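## Task

Plate B38 is partly out of slot 4 (the top slot; slots are counted from 1 at the bottom of the four-slot hotel H1). Slide it in until it rests against the back stop and stays there without the robot holding it, then release and withdraw the gripper.

## Robot and tools

ROBOT. There is one arm with a two-finger parallel gripper. The fingers extend along the gripper's own +z axis and open and close along its y axis. end_effector_position is the midpoint between the finger pads, roughly 1 cm short of the fingertips. The arm's base may sit tilted on the table, and the reported hand position can be a little wrong, more so at long reach. Joint friction can leave the hand up to about 31 mm from where it was commanded, and very small commands may not move it at all.

FRAME. All poses use the scene frame: the origin is on the table surface below the arm base, +z is up, and +y is to the left when facing along +x. Positions are in metres. Orientations are quaternions written w first (qw, qx, qy, qz).

THE ROW. Every motion command is one row of 8 numbers: x, y, z, qw, qx, qy, qz, opening. The first seven are an absolute target pose for the gripper in the scene frame (not an offset). opening runs from -1 (closed) to +1 (fully open, 0.094 m). To keep the current orientation, repeat its quaternion in every row; the one in the last result may have drifted slightly.

TOOLS.
execute_actions takes "actions", a list holding at most one item, plus optional "pictures" (boolean). An empty list sends nothing and just returns the state with pictures. An action item is {"rows": [...], "steps": n}: 1 to 15 rows, each applied for one control step of 1/30 s; steps is at most 15 (default 15) and the final row repeats if rows run out. An action needs at least 8 steps. A wait item is {"steps": n} with n up to 300, counted from the previous result, so your reply time is included. A target more than 0.6 m from the last reported position along any gripper axis gets refused, and nothing is sent.
move takes "target" (one 8-number row, absolute pose as above) and optional "speed" in m/s, 0.002 to 0.5, default 0.25; rotation is capped at twice that in rad/s. It drives the gripper in a straight line toward the pose over 0.5 to 10 s (cut off at 10 s). The opening is applied at the start. The path ignores obstacles, and the real hand can lag, stray, or exceed the speed, especially with the arm nearly stretched out.
wait takes "seconds" (0 to 10) and sends nothing new.
zoom_image takes "camera" (cam_high, cam_low or cam_wrist) and "region" [x0, y0, x1, y1] in image pixels from the top-left, up to 504 by 504. Images are cam_high 504x504, cam_low 504x504, cam_wrist 616x616 (fisheye).
finished_scene takes "scene", the number of the scene being ended; it cannot be undone and reports whether the goal was met, then gives the next task.

CONTROL DETAILS. Each step, the commanded pose is limited to within 70 mm and 16 degrees of the measured pose; position wins over orientation if both cannot be met. After an action, the arm keeps moving only to the last clipped pose, so check the reported pose and send the remainder. Results come back 8 steps before an action ends; those remaining steps run while you think.

READING RESULTS. The state line gives end_effector_position and end_effector_quat_wxyz. Joint positions and velocities list waist, shoulder, elbow, wrist pitch, wrist yaw, wrist roll, then the finger-pad gap in m. grip_measured is the opening on the command scale; commanding about 0.03 below it holds firmly. "pose unreachable" or HELD marks steps the clearance check altered or blocked (a mount under the base counts as arm). "Hand target" shows where the controller is heading. A move adds a "move:" line: done, off_target, moving, held or fault, plus limits such as paced (pose clipped) or held (some steps blocked; the arm can then surge past speed), and the distance to target. Joint torques are raw, offset and noisy. MOTOR HOT appears from 75 °C; at 90 °C the arm halts for 10 s, and at 100 °C it goes limp and falls. FAULT lines mean a stop.

CAUTIONS. Push plates slowly: contact force grows with speed and with how far the target lies beyond the contact point. Avoid hard hits or heavy shoving, and never knock anything off the table, which ends the scene. Random tugs or nudges may occur. Confirm the plate stays seated after you back off, then open and retreat before ending the scene.

Each tool is called as name(argument=value, ...), one argument or row to a line, values as JSON.

## Session

execute_actions(
  actions=[],
)

Scene clock: 0.00 s of 7200.00 s.
end_effector_position=(+0.2187, +0.4623, +0.2934) grip_measured=+1.000 end_effector_quat_wxyz=(+0.624, -0.589, +0.312, -0.407)
Joint positions: [ 1.258  1.179  0.643  1.213  0.835 -1.453  0.094]
Joint velocities: [-0.012  0.002  0.007  0.022 -0.022  0.051  0.   ]
Joint torques (N m, as the arm reports them, + toward a larger angle): no reading
Hand target: +0.219, +0.462, +0.293; +0.624, -0.589, +0.312, -0.407

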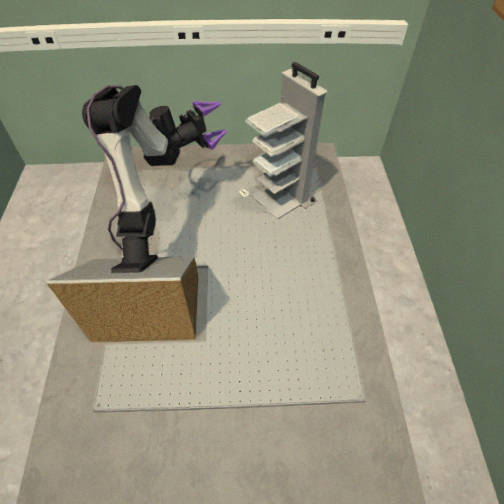

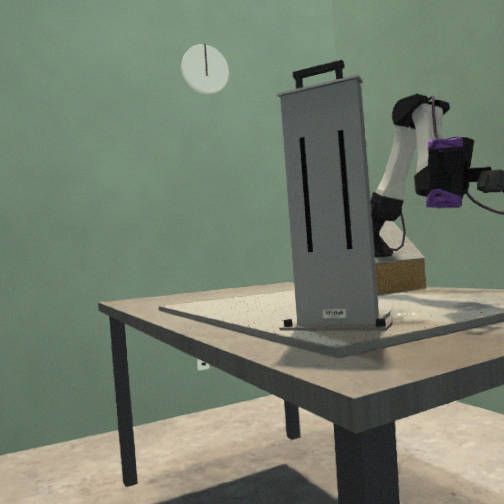

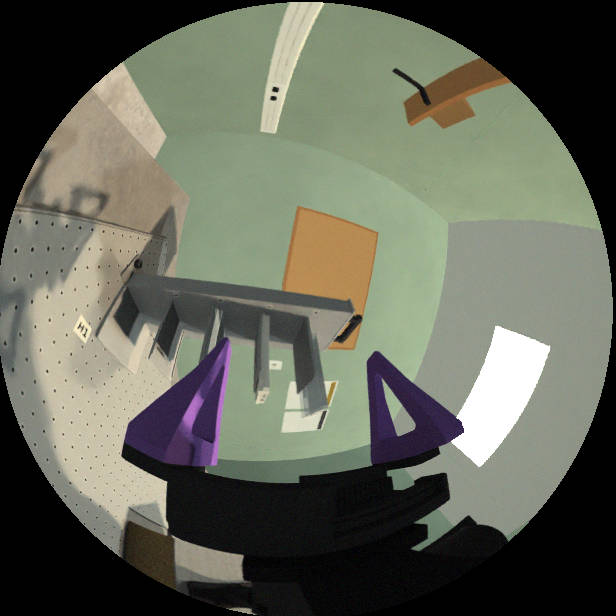

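zoom_image(
  camera="cam_high",
  region=[130, 50, 370, 250],
)

zoom_image(
  camera="cam_wrist",
  region=[60, 230, 420, 470],
)

Region (130, 50, 370, 250) of cam_high's 504x504 image, scaled by 2.100, with more detail than that image has.

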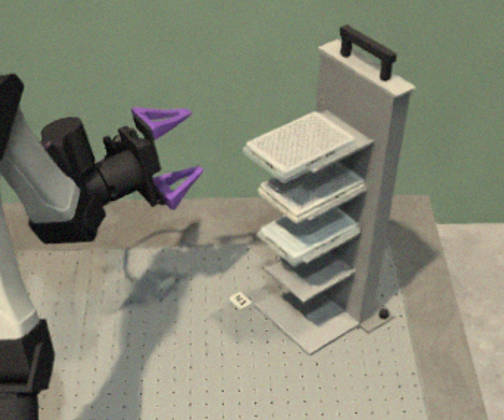

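Region (60, 230, 420, 470) of cam_wrist's 616x616 image, scaled by 1.400, with more detail than that image has.

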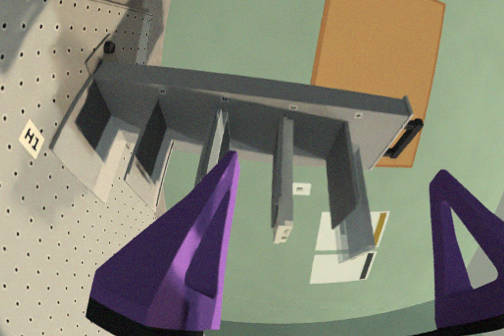

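move(
  target=[0.17,0.30,0.37,0.678,-0.201,0.678,0.201,0.0],
)

Scene clock: 5.33 s of 7200.00 s.
end_effector_position=(+0.1781, +0.3008, +0.3626) grip_measured=+0.002 end_effector_quat_wxyz=(+0.681, -0.186, +0.687, +0.173)
Joint positions: [0.787 0.022 0.338 0.056 0.366 0.556 0.047]
Joint velocities: [-0.168  0.002  0.007  0.007 -0.154  0.037 -0.   ]
Joint torques (N m, as the arm reports them, + toward a larger angle): [-0.57 -0.76  9.2   2.07  0.39  0.08]
Hand target: +0.173, +0.304, +0.370; +0.682, -0.187, +0.682, +0.188
Off the commanded pose: 0.011 m, 4 deg.
joint sent to its limit — the command would take joint 2 (shoulder) past its lower limit, so that joint was sent only as far as its limit.
Kept back: nothing.
move: off_target

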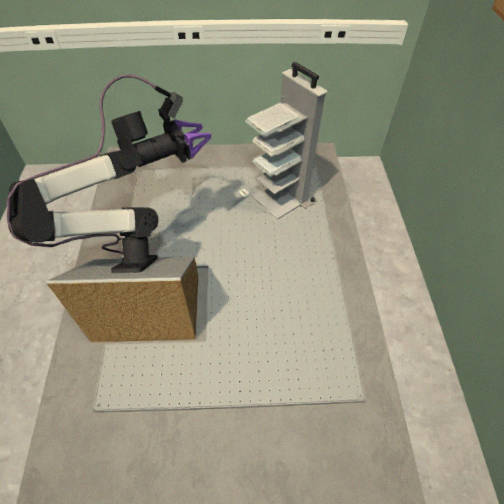

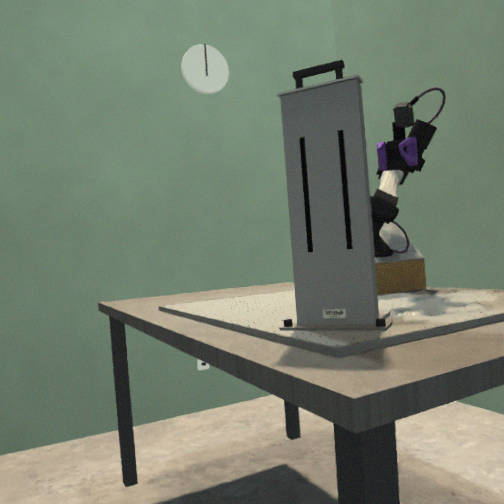

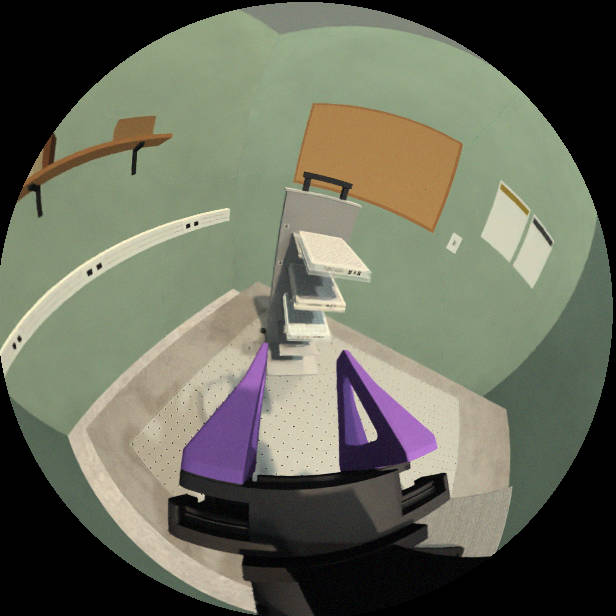

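move(
  target=[0.26,0.29,0.37,0.66,-0.253,0.66,0.253,0.0],
  speed=0.12,
)

zoom_image(
  camera="cam_high",
  region=[160, 60, 340, 200],
)

Scene clock: 7.67 s of 7200.00 s.
end_effector_position=(+0.2553, +0.2970, +0.3770) grip_measured=+0.002 end_effector_quat_wxyz=(+0.662, -0.260, +0.654, +0.259)
Joint positions: [-0.039  0.756  0.211  1.15  -0.536  0.964  0.047]
Joint velocities: [ 0.002  0.002 -0.017  0.037 -0.066 -0.051 -0.001]
Joint torques (N m, as the arm reports them, + toward a larger angle): [-2.68  1.44  3.88  1.35  0.59  0.15]
Hand target: +0.259, +0.288, +0.372; +0.661, -0.249, +0.660, +0.255
Off the commanded pose: 0.011 m, 1 deg.
Kept back: nothing.
move: off_target

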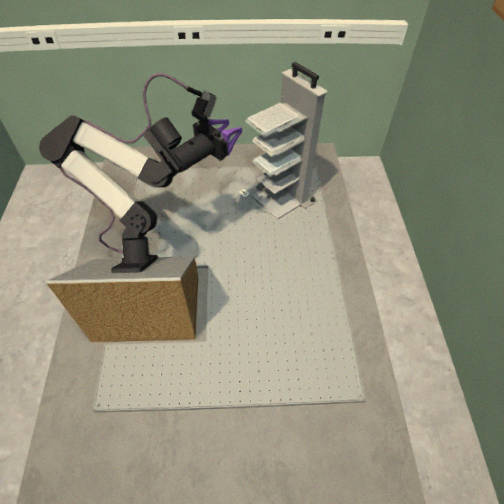

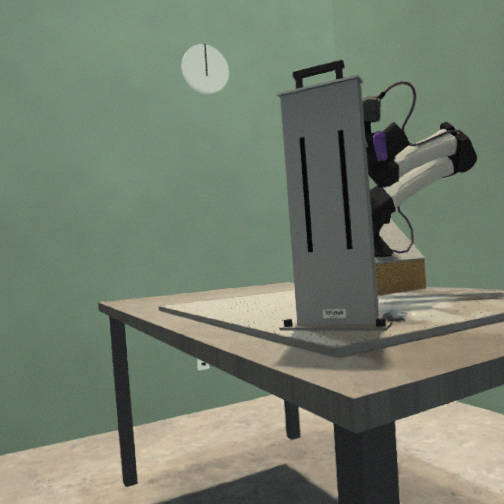

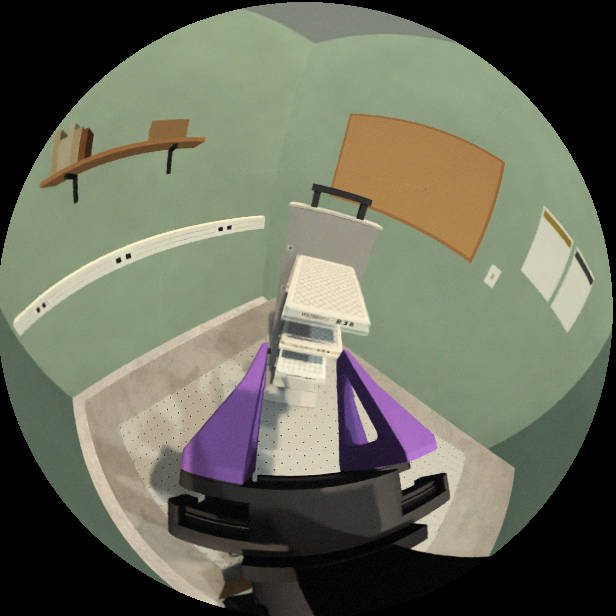

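Region (160, 60, 340, 200) of cam_high's 504x504 image, scaled by 2.800, with more detail than that image has.

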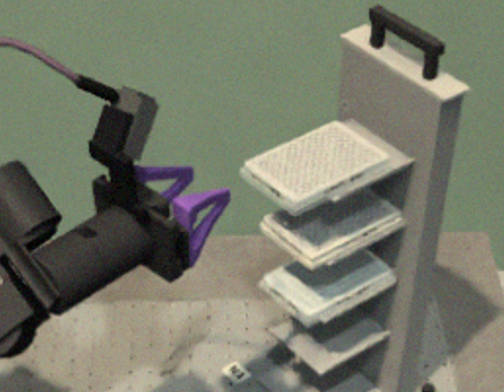

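move(
  target=[0.265,0.30,0.34,0.648,-0.165,0.687,0.281,0.0],
  speed=0.1,
)

zoom_image(
  camera="cam_high",
  region=[160, 60, 340, 200],
)

Scene clock: 9.87 s of 7200.00 s.
end_effector_position=(+0.2671, +0.3036, +0.3437) grip_measured=+0.002 end_effector_quat_wxyz=(+0.649, -0.170, +0.686, +0.282)
Joint positions: [ 0.236  0.744  0.211  0.991 -0.242  0.952  0.047]
Joint velocities: [ 0.027 -0.002  0.007 -0.007  0.022 -0.007 -0.   ]
Joint torques (N m, as the arm reports them, + toward a larger angle): [-0.35 -1.49  4.56  1.64  0.72  0.05]
Hand target: +0.265, +0.300, +0.340; +0.648, -0.166, +0.688, +0.281
Off the commanded pose: 0.006 m, 1 deg.
Kept back: nothing.
move: done

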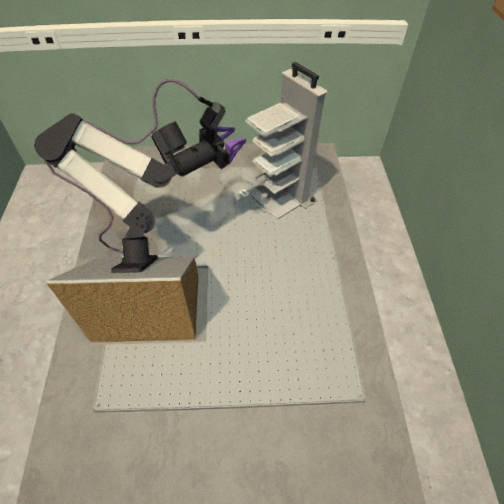

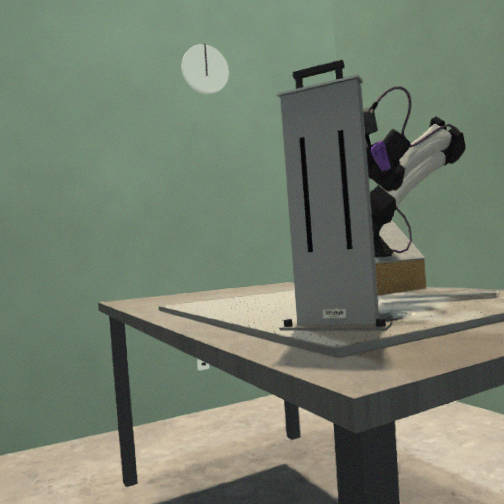

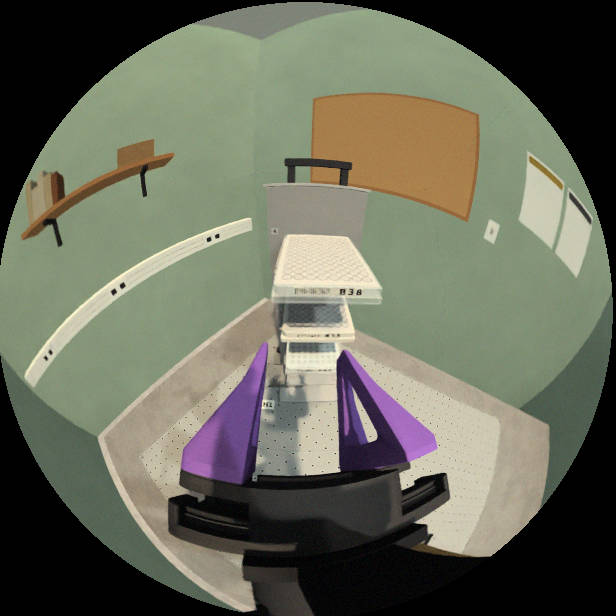

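Region (160, 60, 340, 200) of cam_high's 504x504 image, scaled by 2.800, with more detail than that image has.

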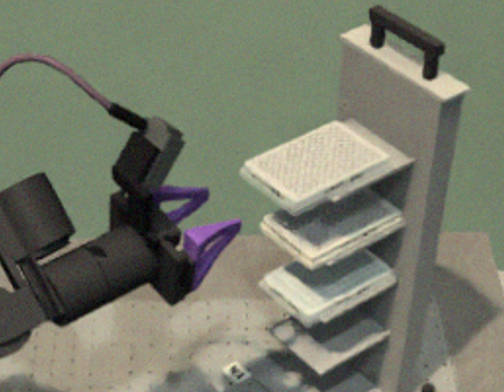

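move(
  target=[0.30,0.306,0.342,0.648,-0.165,0.687,0.281,-0.6],
  speed=0.06,
)

zoom_image(
  camera="cam_high",
  region=[200, 80, 320, 180],
)

Scene clock: 11.37 s of 7200.00 s.
end_effector_position=(+0.2963, +0.2980, +0.3303) grip_measured=-0.598 end_effector_quat_wxyz=(+0.640, -0.159, +0.700, +0.274)
Joint positions: [ 0.224  0.958  0.247  1.129 -0.257  0.962  0.019]
Joint velocities: [ 0.007  0.017  0.002 -0.022 -0.037  0.022 -0.   ]
Joint torques (N m, as the arm reports them, + toward a larger angle): [-3.6  -0.39  8.33  1.94  0.53  0.11]
Hand target: +0.299, +0.305, +0.342; +0.649, -0.165, +0.688, +0.281
Off the commanded pose: 0.015 m, 2 deg.
Kept back: nothing.
move: off_target

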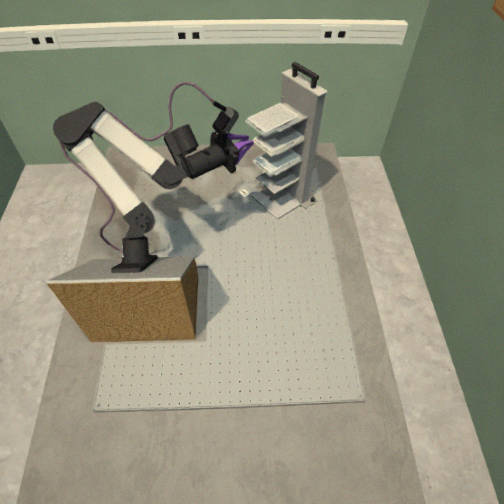

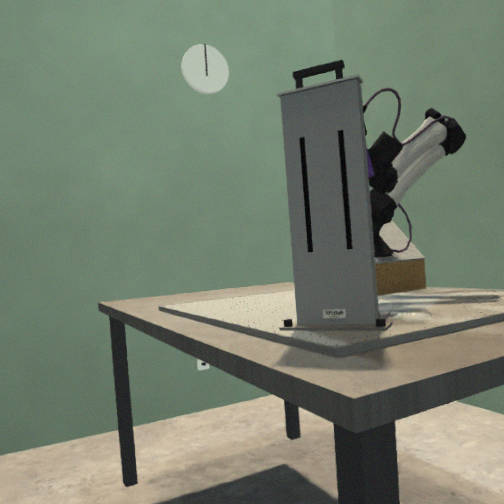

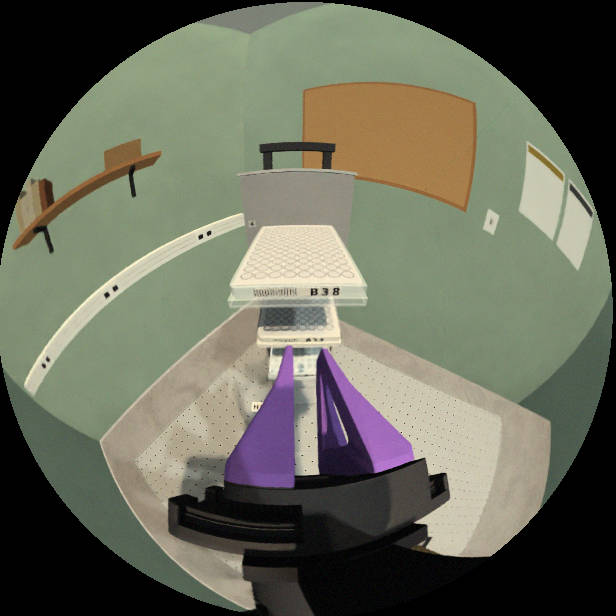

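Region (200, 80, 320, 180) of cam_high's 504x504 image, scaled by 4.200, with more detail than that image has.

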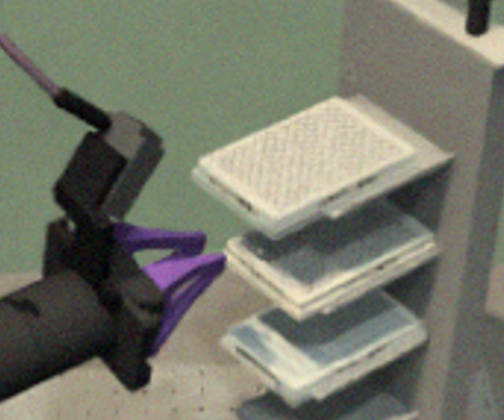

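move(
  target=[0.30,0.311,0.366,0.648,-0.165,0.687,0.281,-0.6],
  speed=0.05,
)

zoom_image(
  camera="cam_high",
  region=[200, 80, 320, 180],
)

Scene clock: 13.40 s of 7200.00 s.
end_effector_position=(+0.3028, +0.3011, +0.3512) grip_measured=-0.598 end_effector_quat_wxyz=(+0.641, -0.156, +0.700, +0.273)
Joint positions: [ 0.146  0.932  0.313  1.044 -0.324  0.998  0.019]
Joint velocities: [-0.002  0.002  0.002 -0.081 -0.022 -0.007  0.001]
Joint torques (N m, as the arm reports them, + toward a larger angle): [-3.6  -2.24  8.5   1.59  0.53  0.11]
Hand target: +0.300, +0.311, +0.366; +0.649, -0.165, +0.688, +0.281
Off the commanded pose: 0.018 m, 2 deg.
Kept back: nothing.
move: off_target

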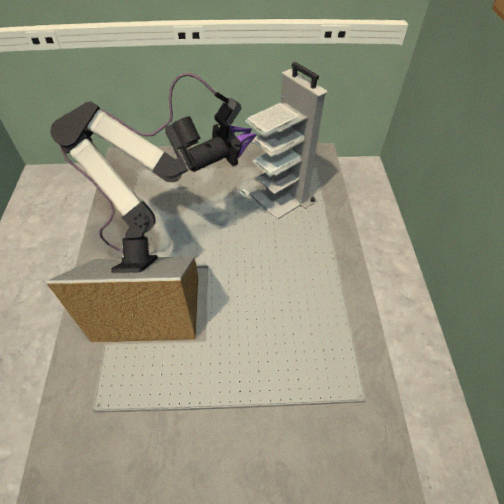

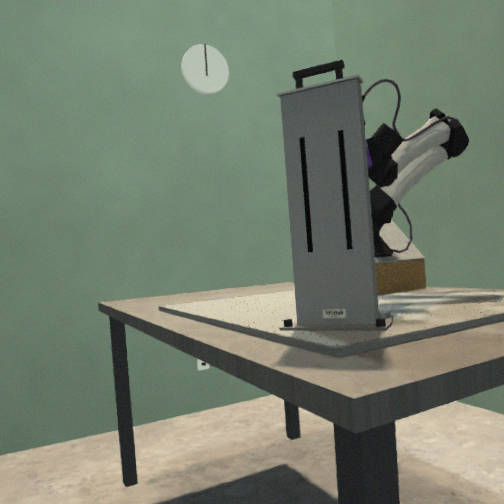

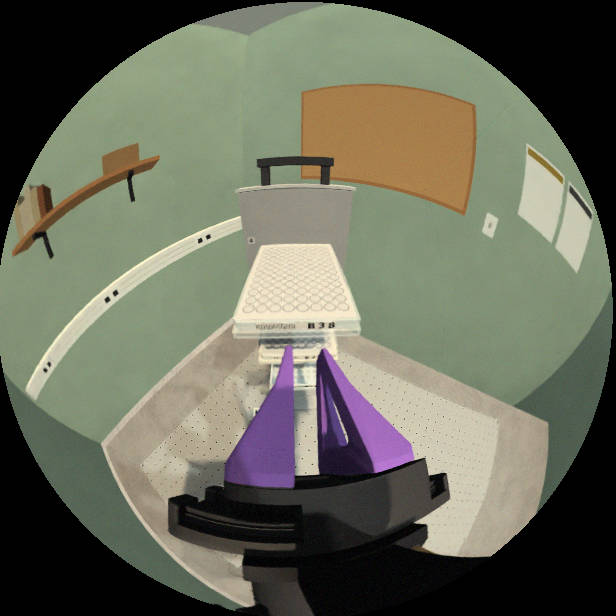

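Region (200, 80, 320, 180) of cam_high's 504x504 image, scaled by 4.200, with more detail than that image has.

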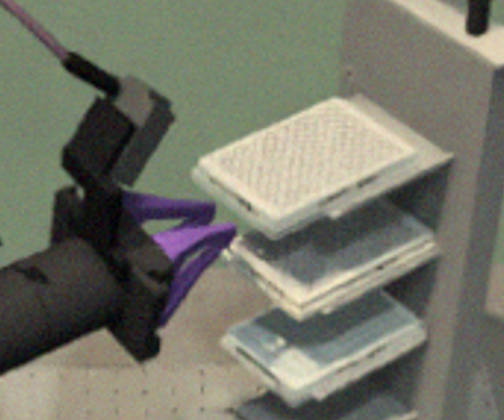

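move(
  target=[0.315,0.328,0.371,0.648,-0.165,0.687,0.281,-0.6],
  speed=0.02,
)

zoom_image(
  camera="cam_high",
  region=[200, 80, 320, 180],
)

zoom_image(
  camera="cam_wrist",
  region=[210, 220, 400, 400],
)

Scene clock: 15.70 s of 7200.00 s.
end_effector_position=(+0.3121, +0.3200, +0.3657) grip_measured=-0.598 end_effector_quat_wxyz=(+0.645, -0.161, +0.693, +0.279)
Joint positions: [ 0.159  0.964  0.402  1.01  -0.308  0.994  0.019]
Joint velocities: [ 0.002 -0.007 -0.022 -0.022 -0.022  0.037  0.001]
Joint torques (N m, as the arm reports them, + toward a larger angle): [-1.58 -0.5   8.74  1.52  0.65 -0.02]
Hand target: +0.315, +0.328, +0.371; +0.649, -0.165, +0.688, +0.281
Off the commanded pose: 0.010 m, 1 deg.
Kept back: nothing.
move: done

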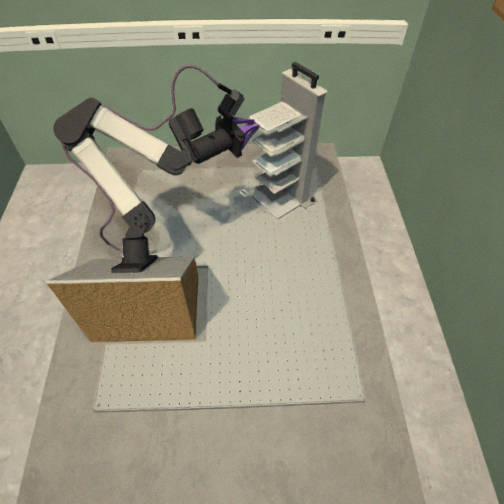

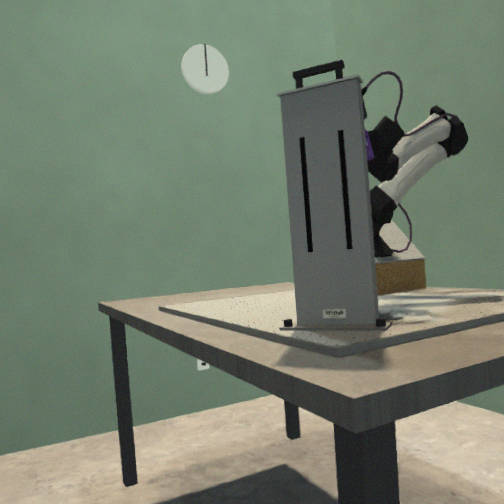

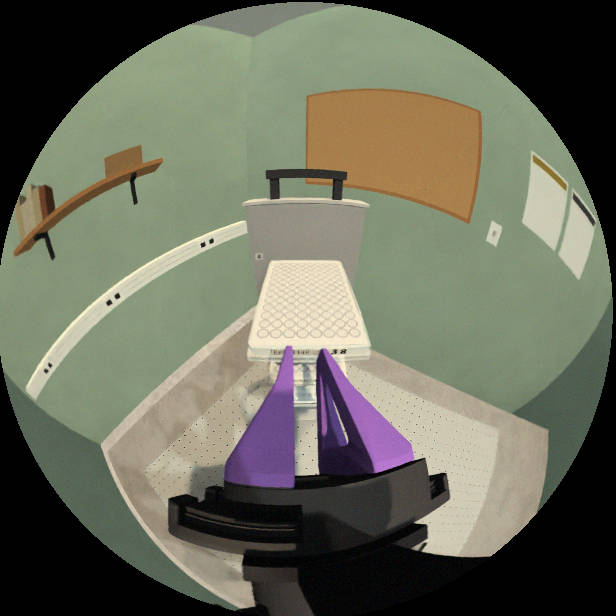

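Region (200, 80, 320, 180) of cam_high's 504x504 image, scaled by 4.200, with more detail than that image has.

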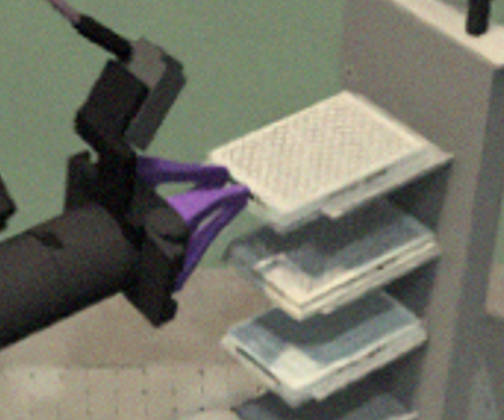

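Region (210, 220, 400, 400) of cam_wrist's 616x616 image, scaled by 2.653, with more detail than that image has; it fills the top 477 rows of this view, and the rest is white.

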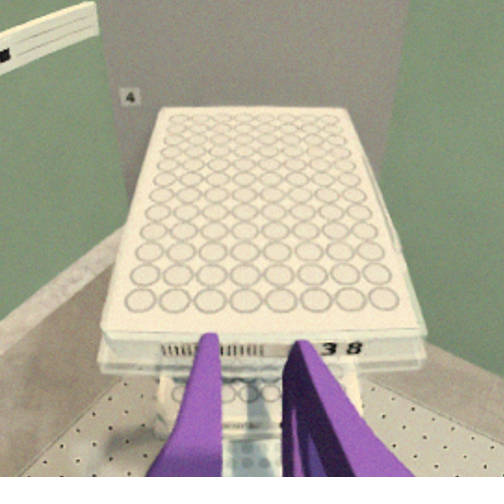

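It's moving; about 2–2.5 cm is left.

move(
  target=[0.336,0.342,0.366,0.648,-0.165,0.687,0.281,-0.6],
  speed=0.02,
)

zoom_image(
  camera="cam_high",
  region=[200, 80, 320, 180],
)

Scene clock: 17.80 s of 7200.00 s.
end_effector_position=(+0.3304, +0.3267, +0.3575) grip_measured=-0.598 end_effector_quat_wxyz=(+0.643, -0.155, +0.699, +0.273)
Joint positions: [ 0.201  1.056  0.456  1.02  -0.269  0.974  0.019]
Joint velocities: [ 0.002  0.022 -0.012 -0.007 -0.081  0.022  0.   ]
Joint torques (N m, as the arm reports them, + toward a larger angle): [-1.44 -0.07 10.27  1.83  0.71 -0.05]
Hand target: +0.335, +0.341, +0.366; +0.648, -0.165, +0.688, +0.281
Off the commanded pose: 0.018 m, 2 deg.
Kept back: nothing.
move: off_target

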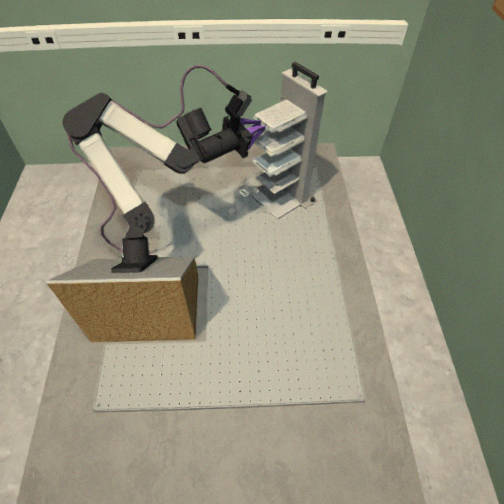

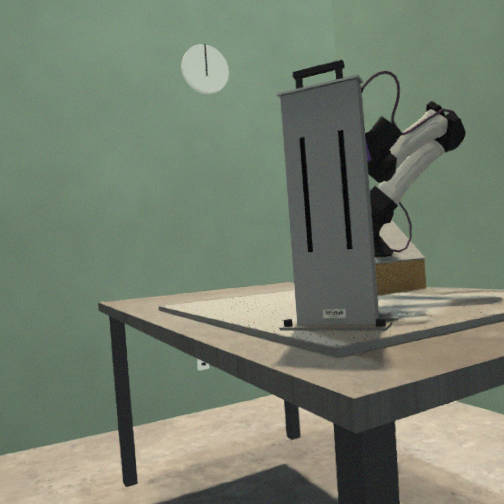

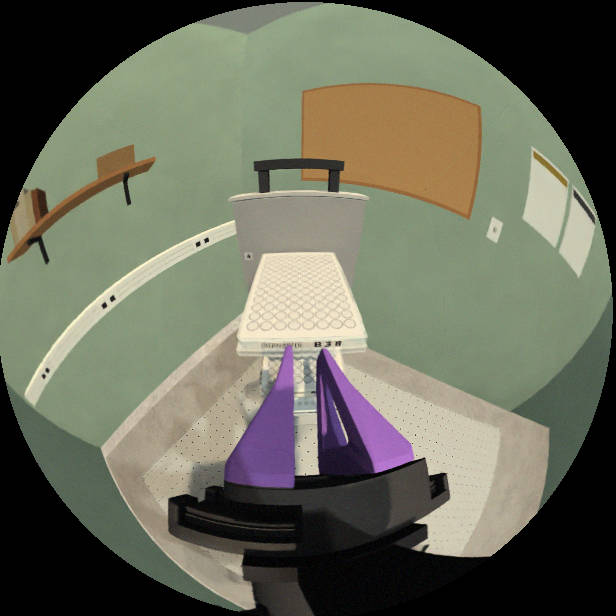

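Region (200, 80, 320, 180) of cam_high's 504x504 image, scaled by 4.200, with more detail than that image has.

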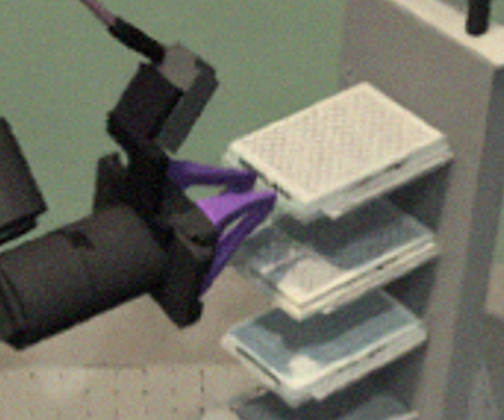

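move(
  target=[0.342,0.350,0.37,0.648,-0.165,0.687,0.281,-0.6],
  speed=0.02,
)

zoom_image(
  camera="cam_high",
  region=[200, 80, 320, 180],
)

Scene clock: 19.70 s of 7200.00 s.
end_effector_position=(+0.3306, +0.3271, +0.3575) grip_measured=-0.598 end_effector_quat_wxyz=(+0.644, -0.155, +0.698, +0.272)
Joint positions: [ 0.203  1.056  0.458  1.018 -0.265  0.972  0.019]
Joint velocities: [-0.002 -0.012 -0.007  0.051 -0.007 -0.037 -0.   ]
Joint torques (N m, as the arm reports them, + toward a larger angle): [-0.99  0.66 13.34  1.52  0.72 -0.09]
Hand target: +0.339, +0.348, +0.370; +0.649, -0.165, +0.688, +0.281
Off the commanded pose: 0.028 m, 2 deg.
Kept back: nothing.
move: off_target

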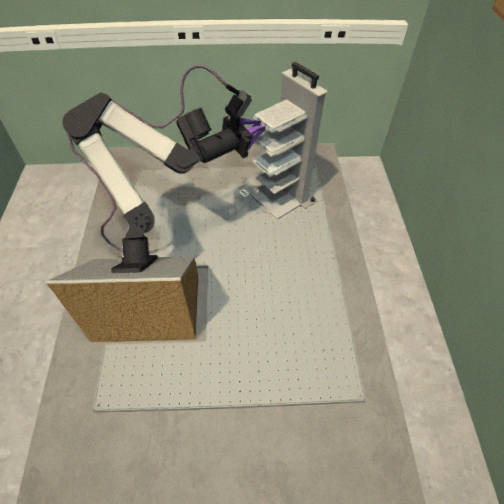

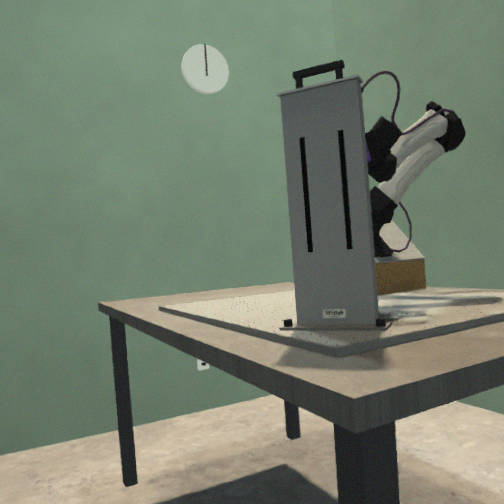

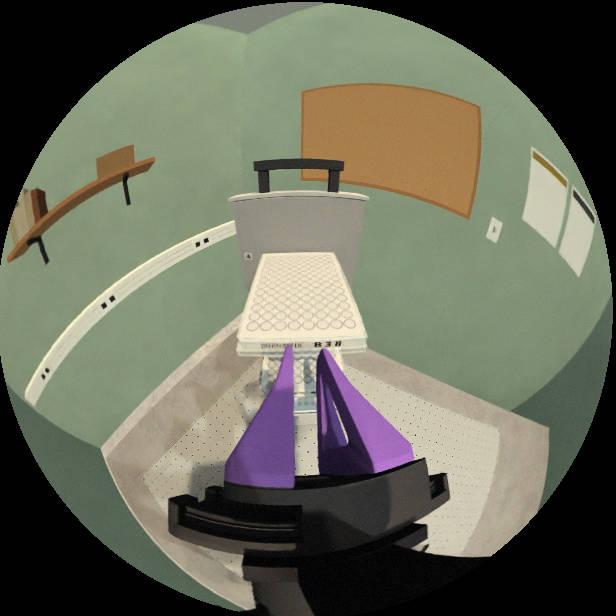

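Region (200, 80, 320, 180) of cam_high's 504x504 image, scaled by 4.200, with more detail than that image has.

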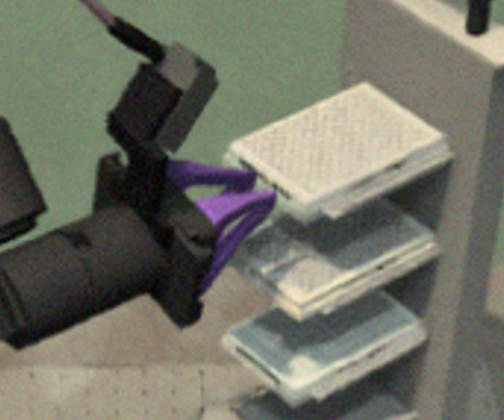

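Seated.

move(
  target=[0.24,0.265,0.36,0.648,-0.165,0.687,0.281,-0.6],
  speed=0.15,
)

finished_scene(
  scene=1,
)

Scene clock: 21.37 s of 7200.00 s.
end_effector_position=(+0.2411, +0.2719, +0.3630) grip_measured=-0.598 end_effector_quat_wxyz=(+0.648, -0.170, +0.686, +0.284)
Joint positions: [-0.051  0.521  0.129  0.907 -0.499  1.101  0.019]
Joint velocities: [-0.017 -0.002 -0.007 -0.051  0.007  0.007  0.   ]
Joint torques (N m, as the arm reports them, + toward a larger angle): [-1.74 -0.12  4.57  1.14  0.59  0.1 ]
Hand target: +0.240, +0.266, +0.360; +0.649, -0.164, +0.687, +0.282
Off the commanded pose: 0.008 m, 1 deg.
Kept back: nothing.
move: done

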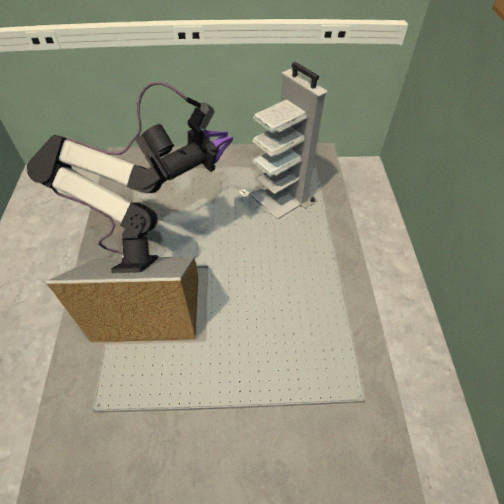

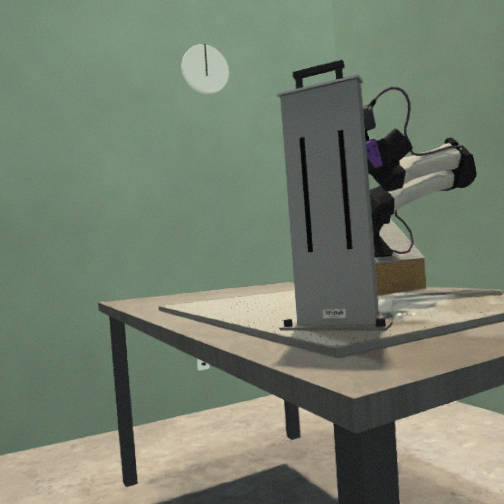

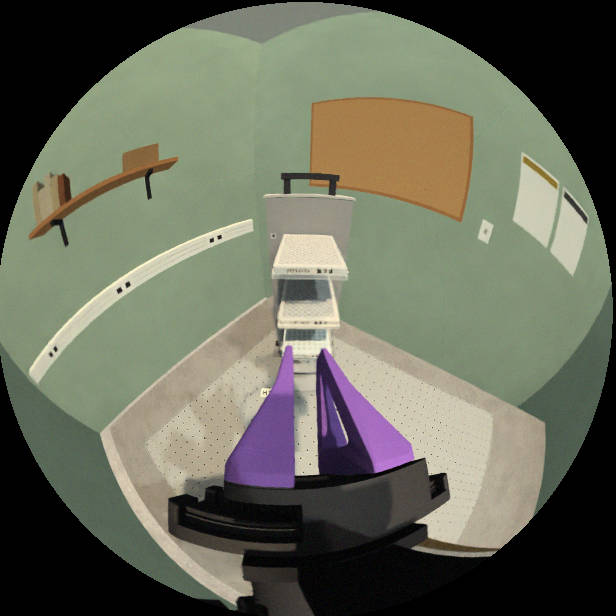

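The scene is finished: the task was done.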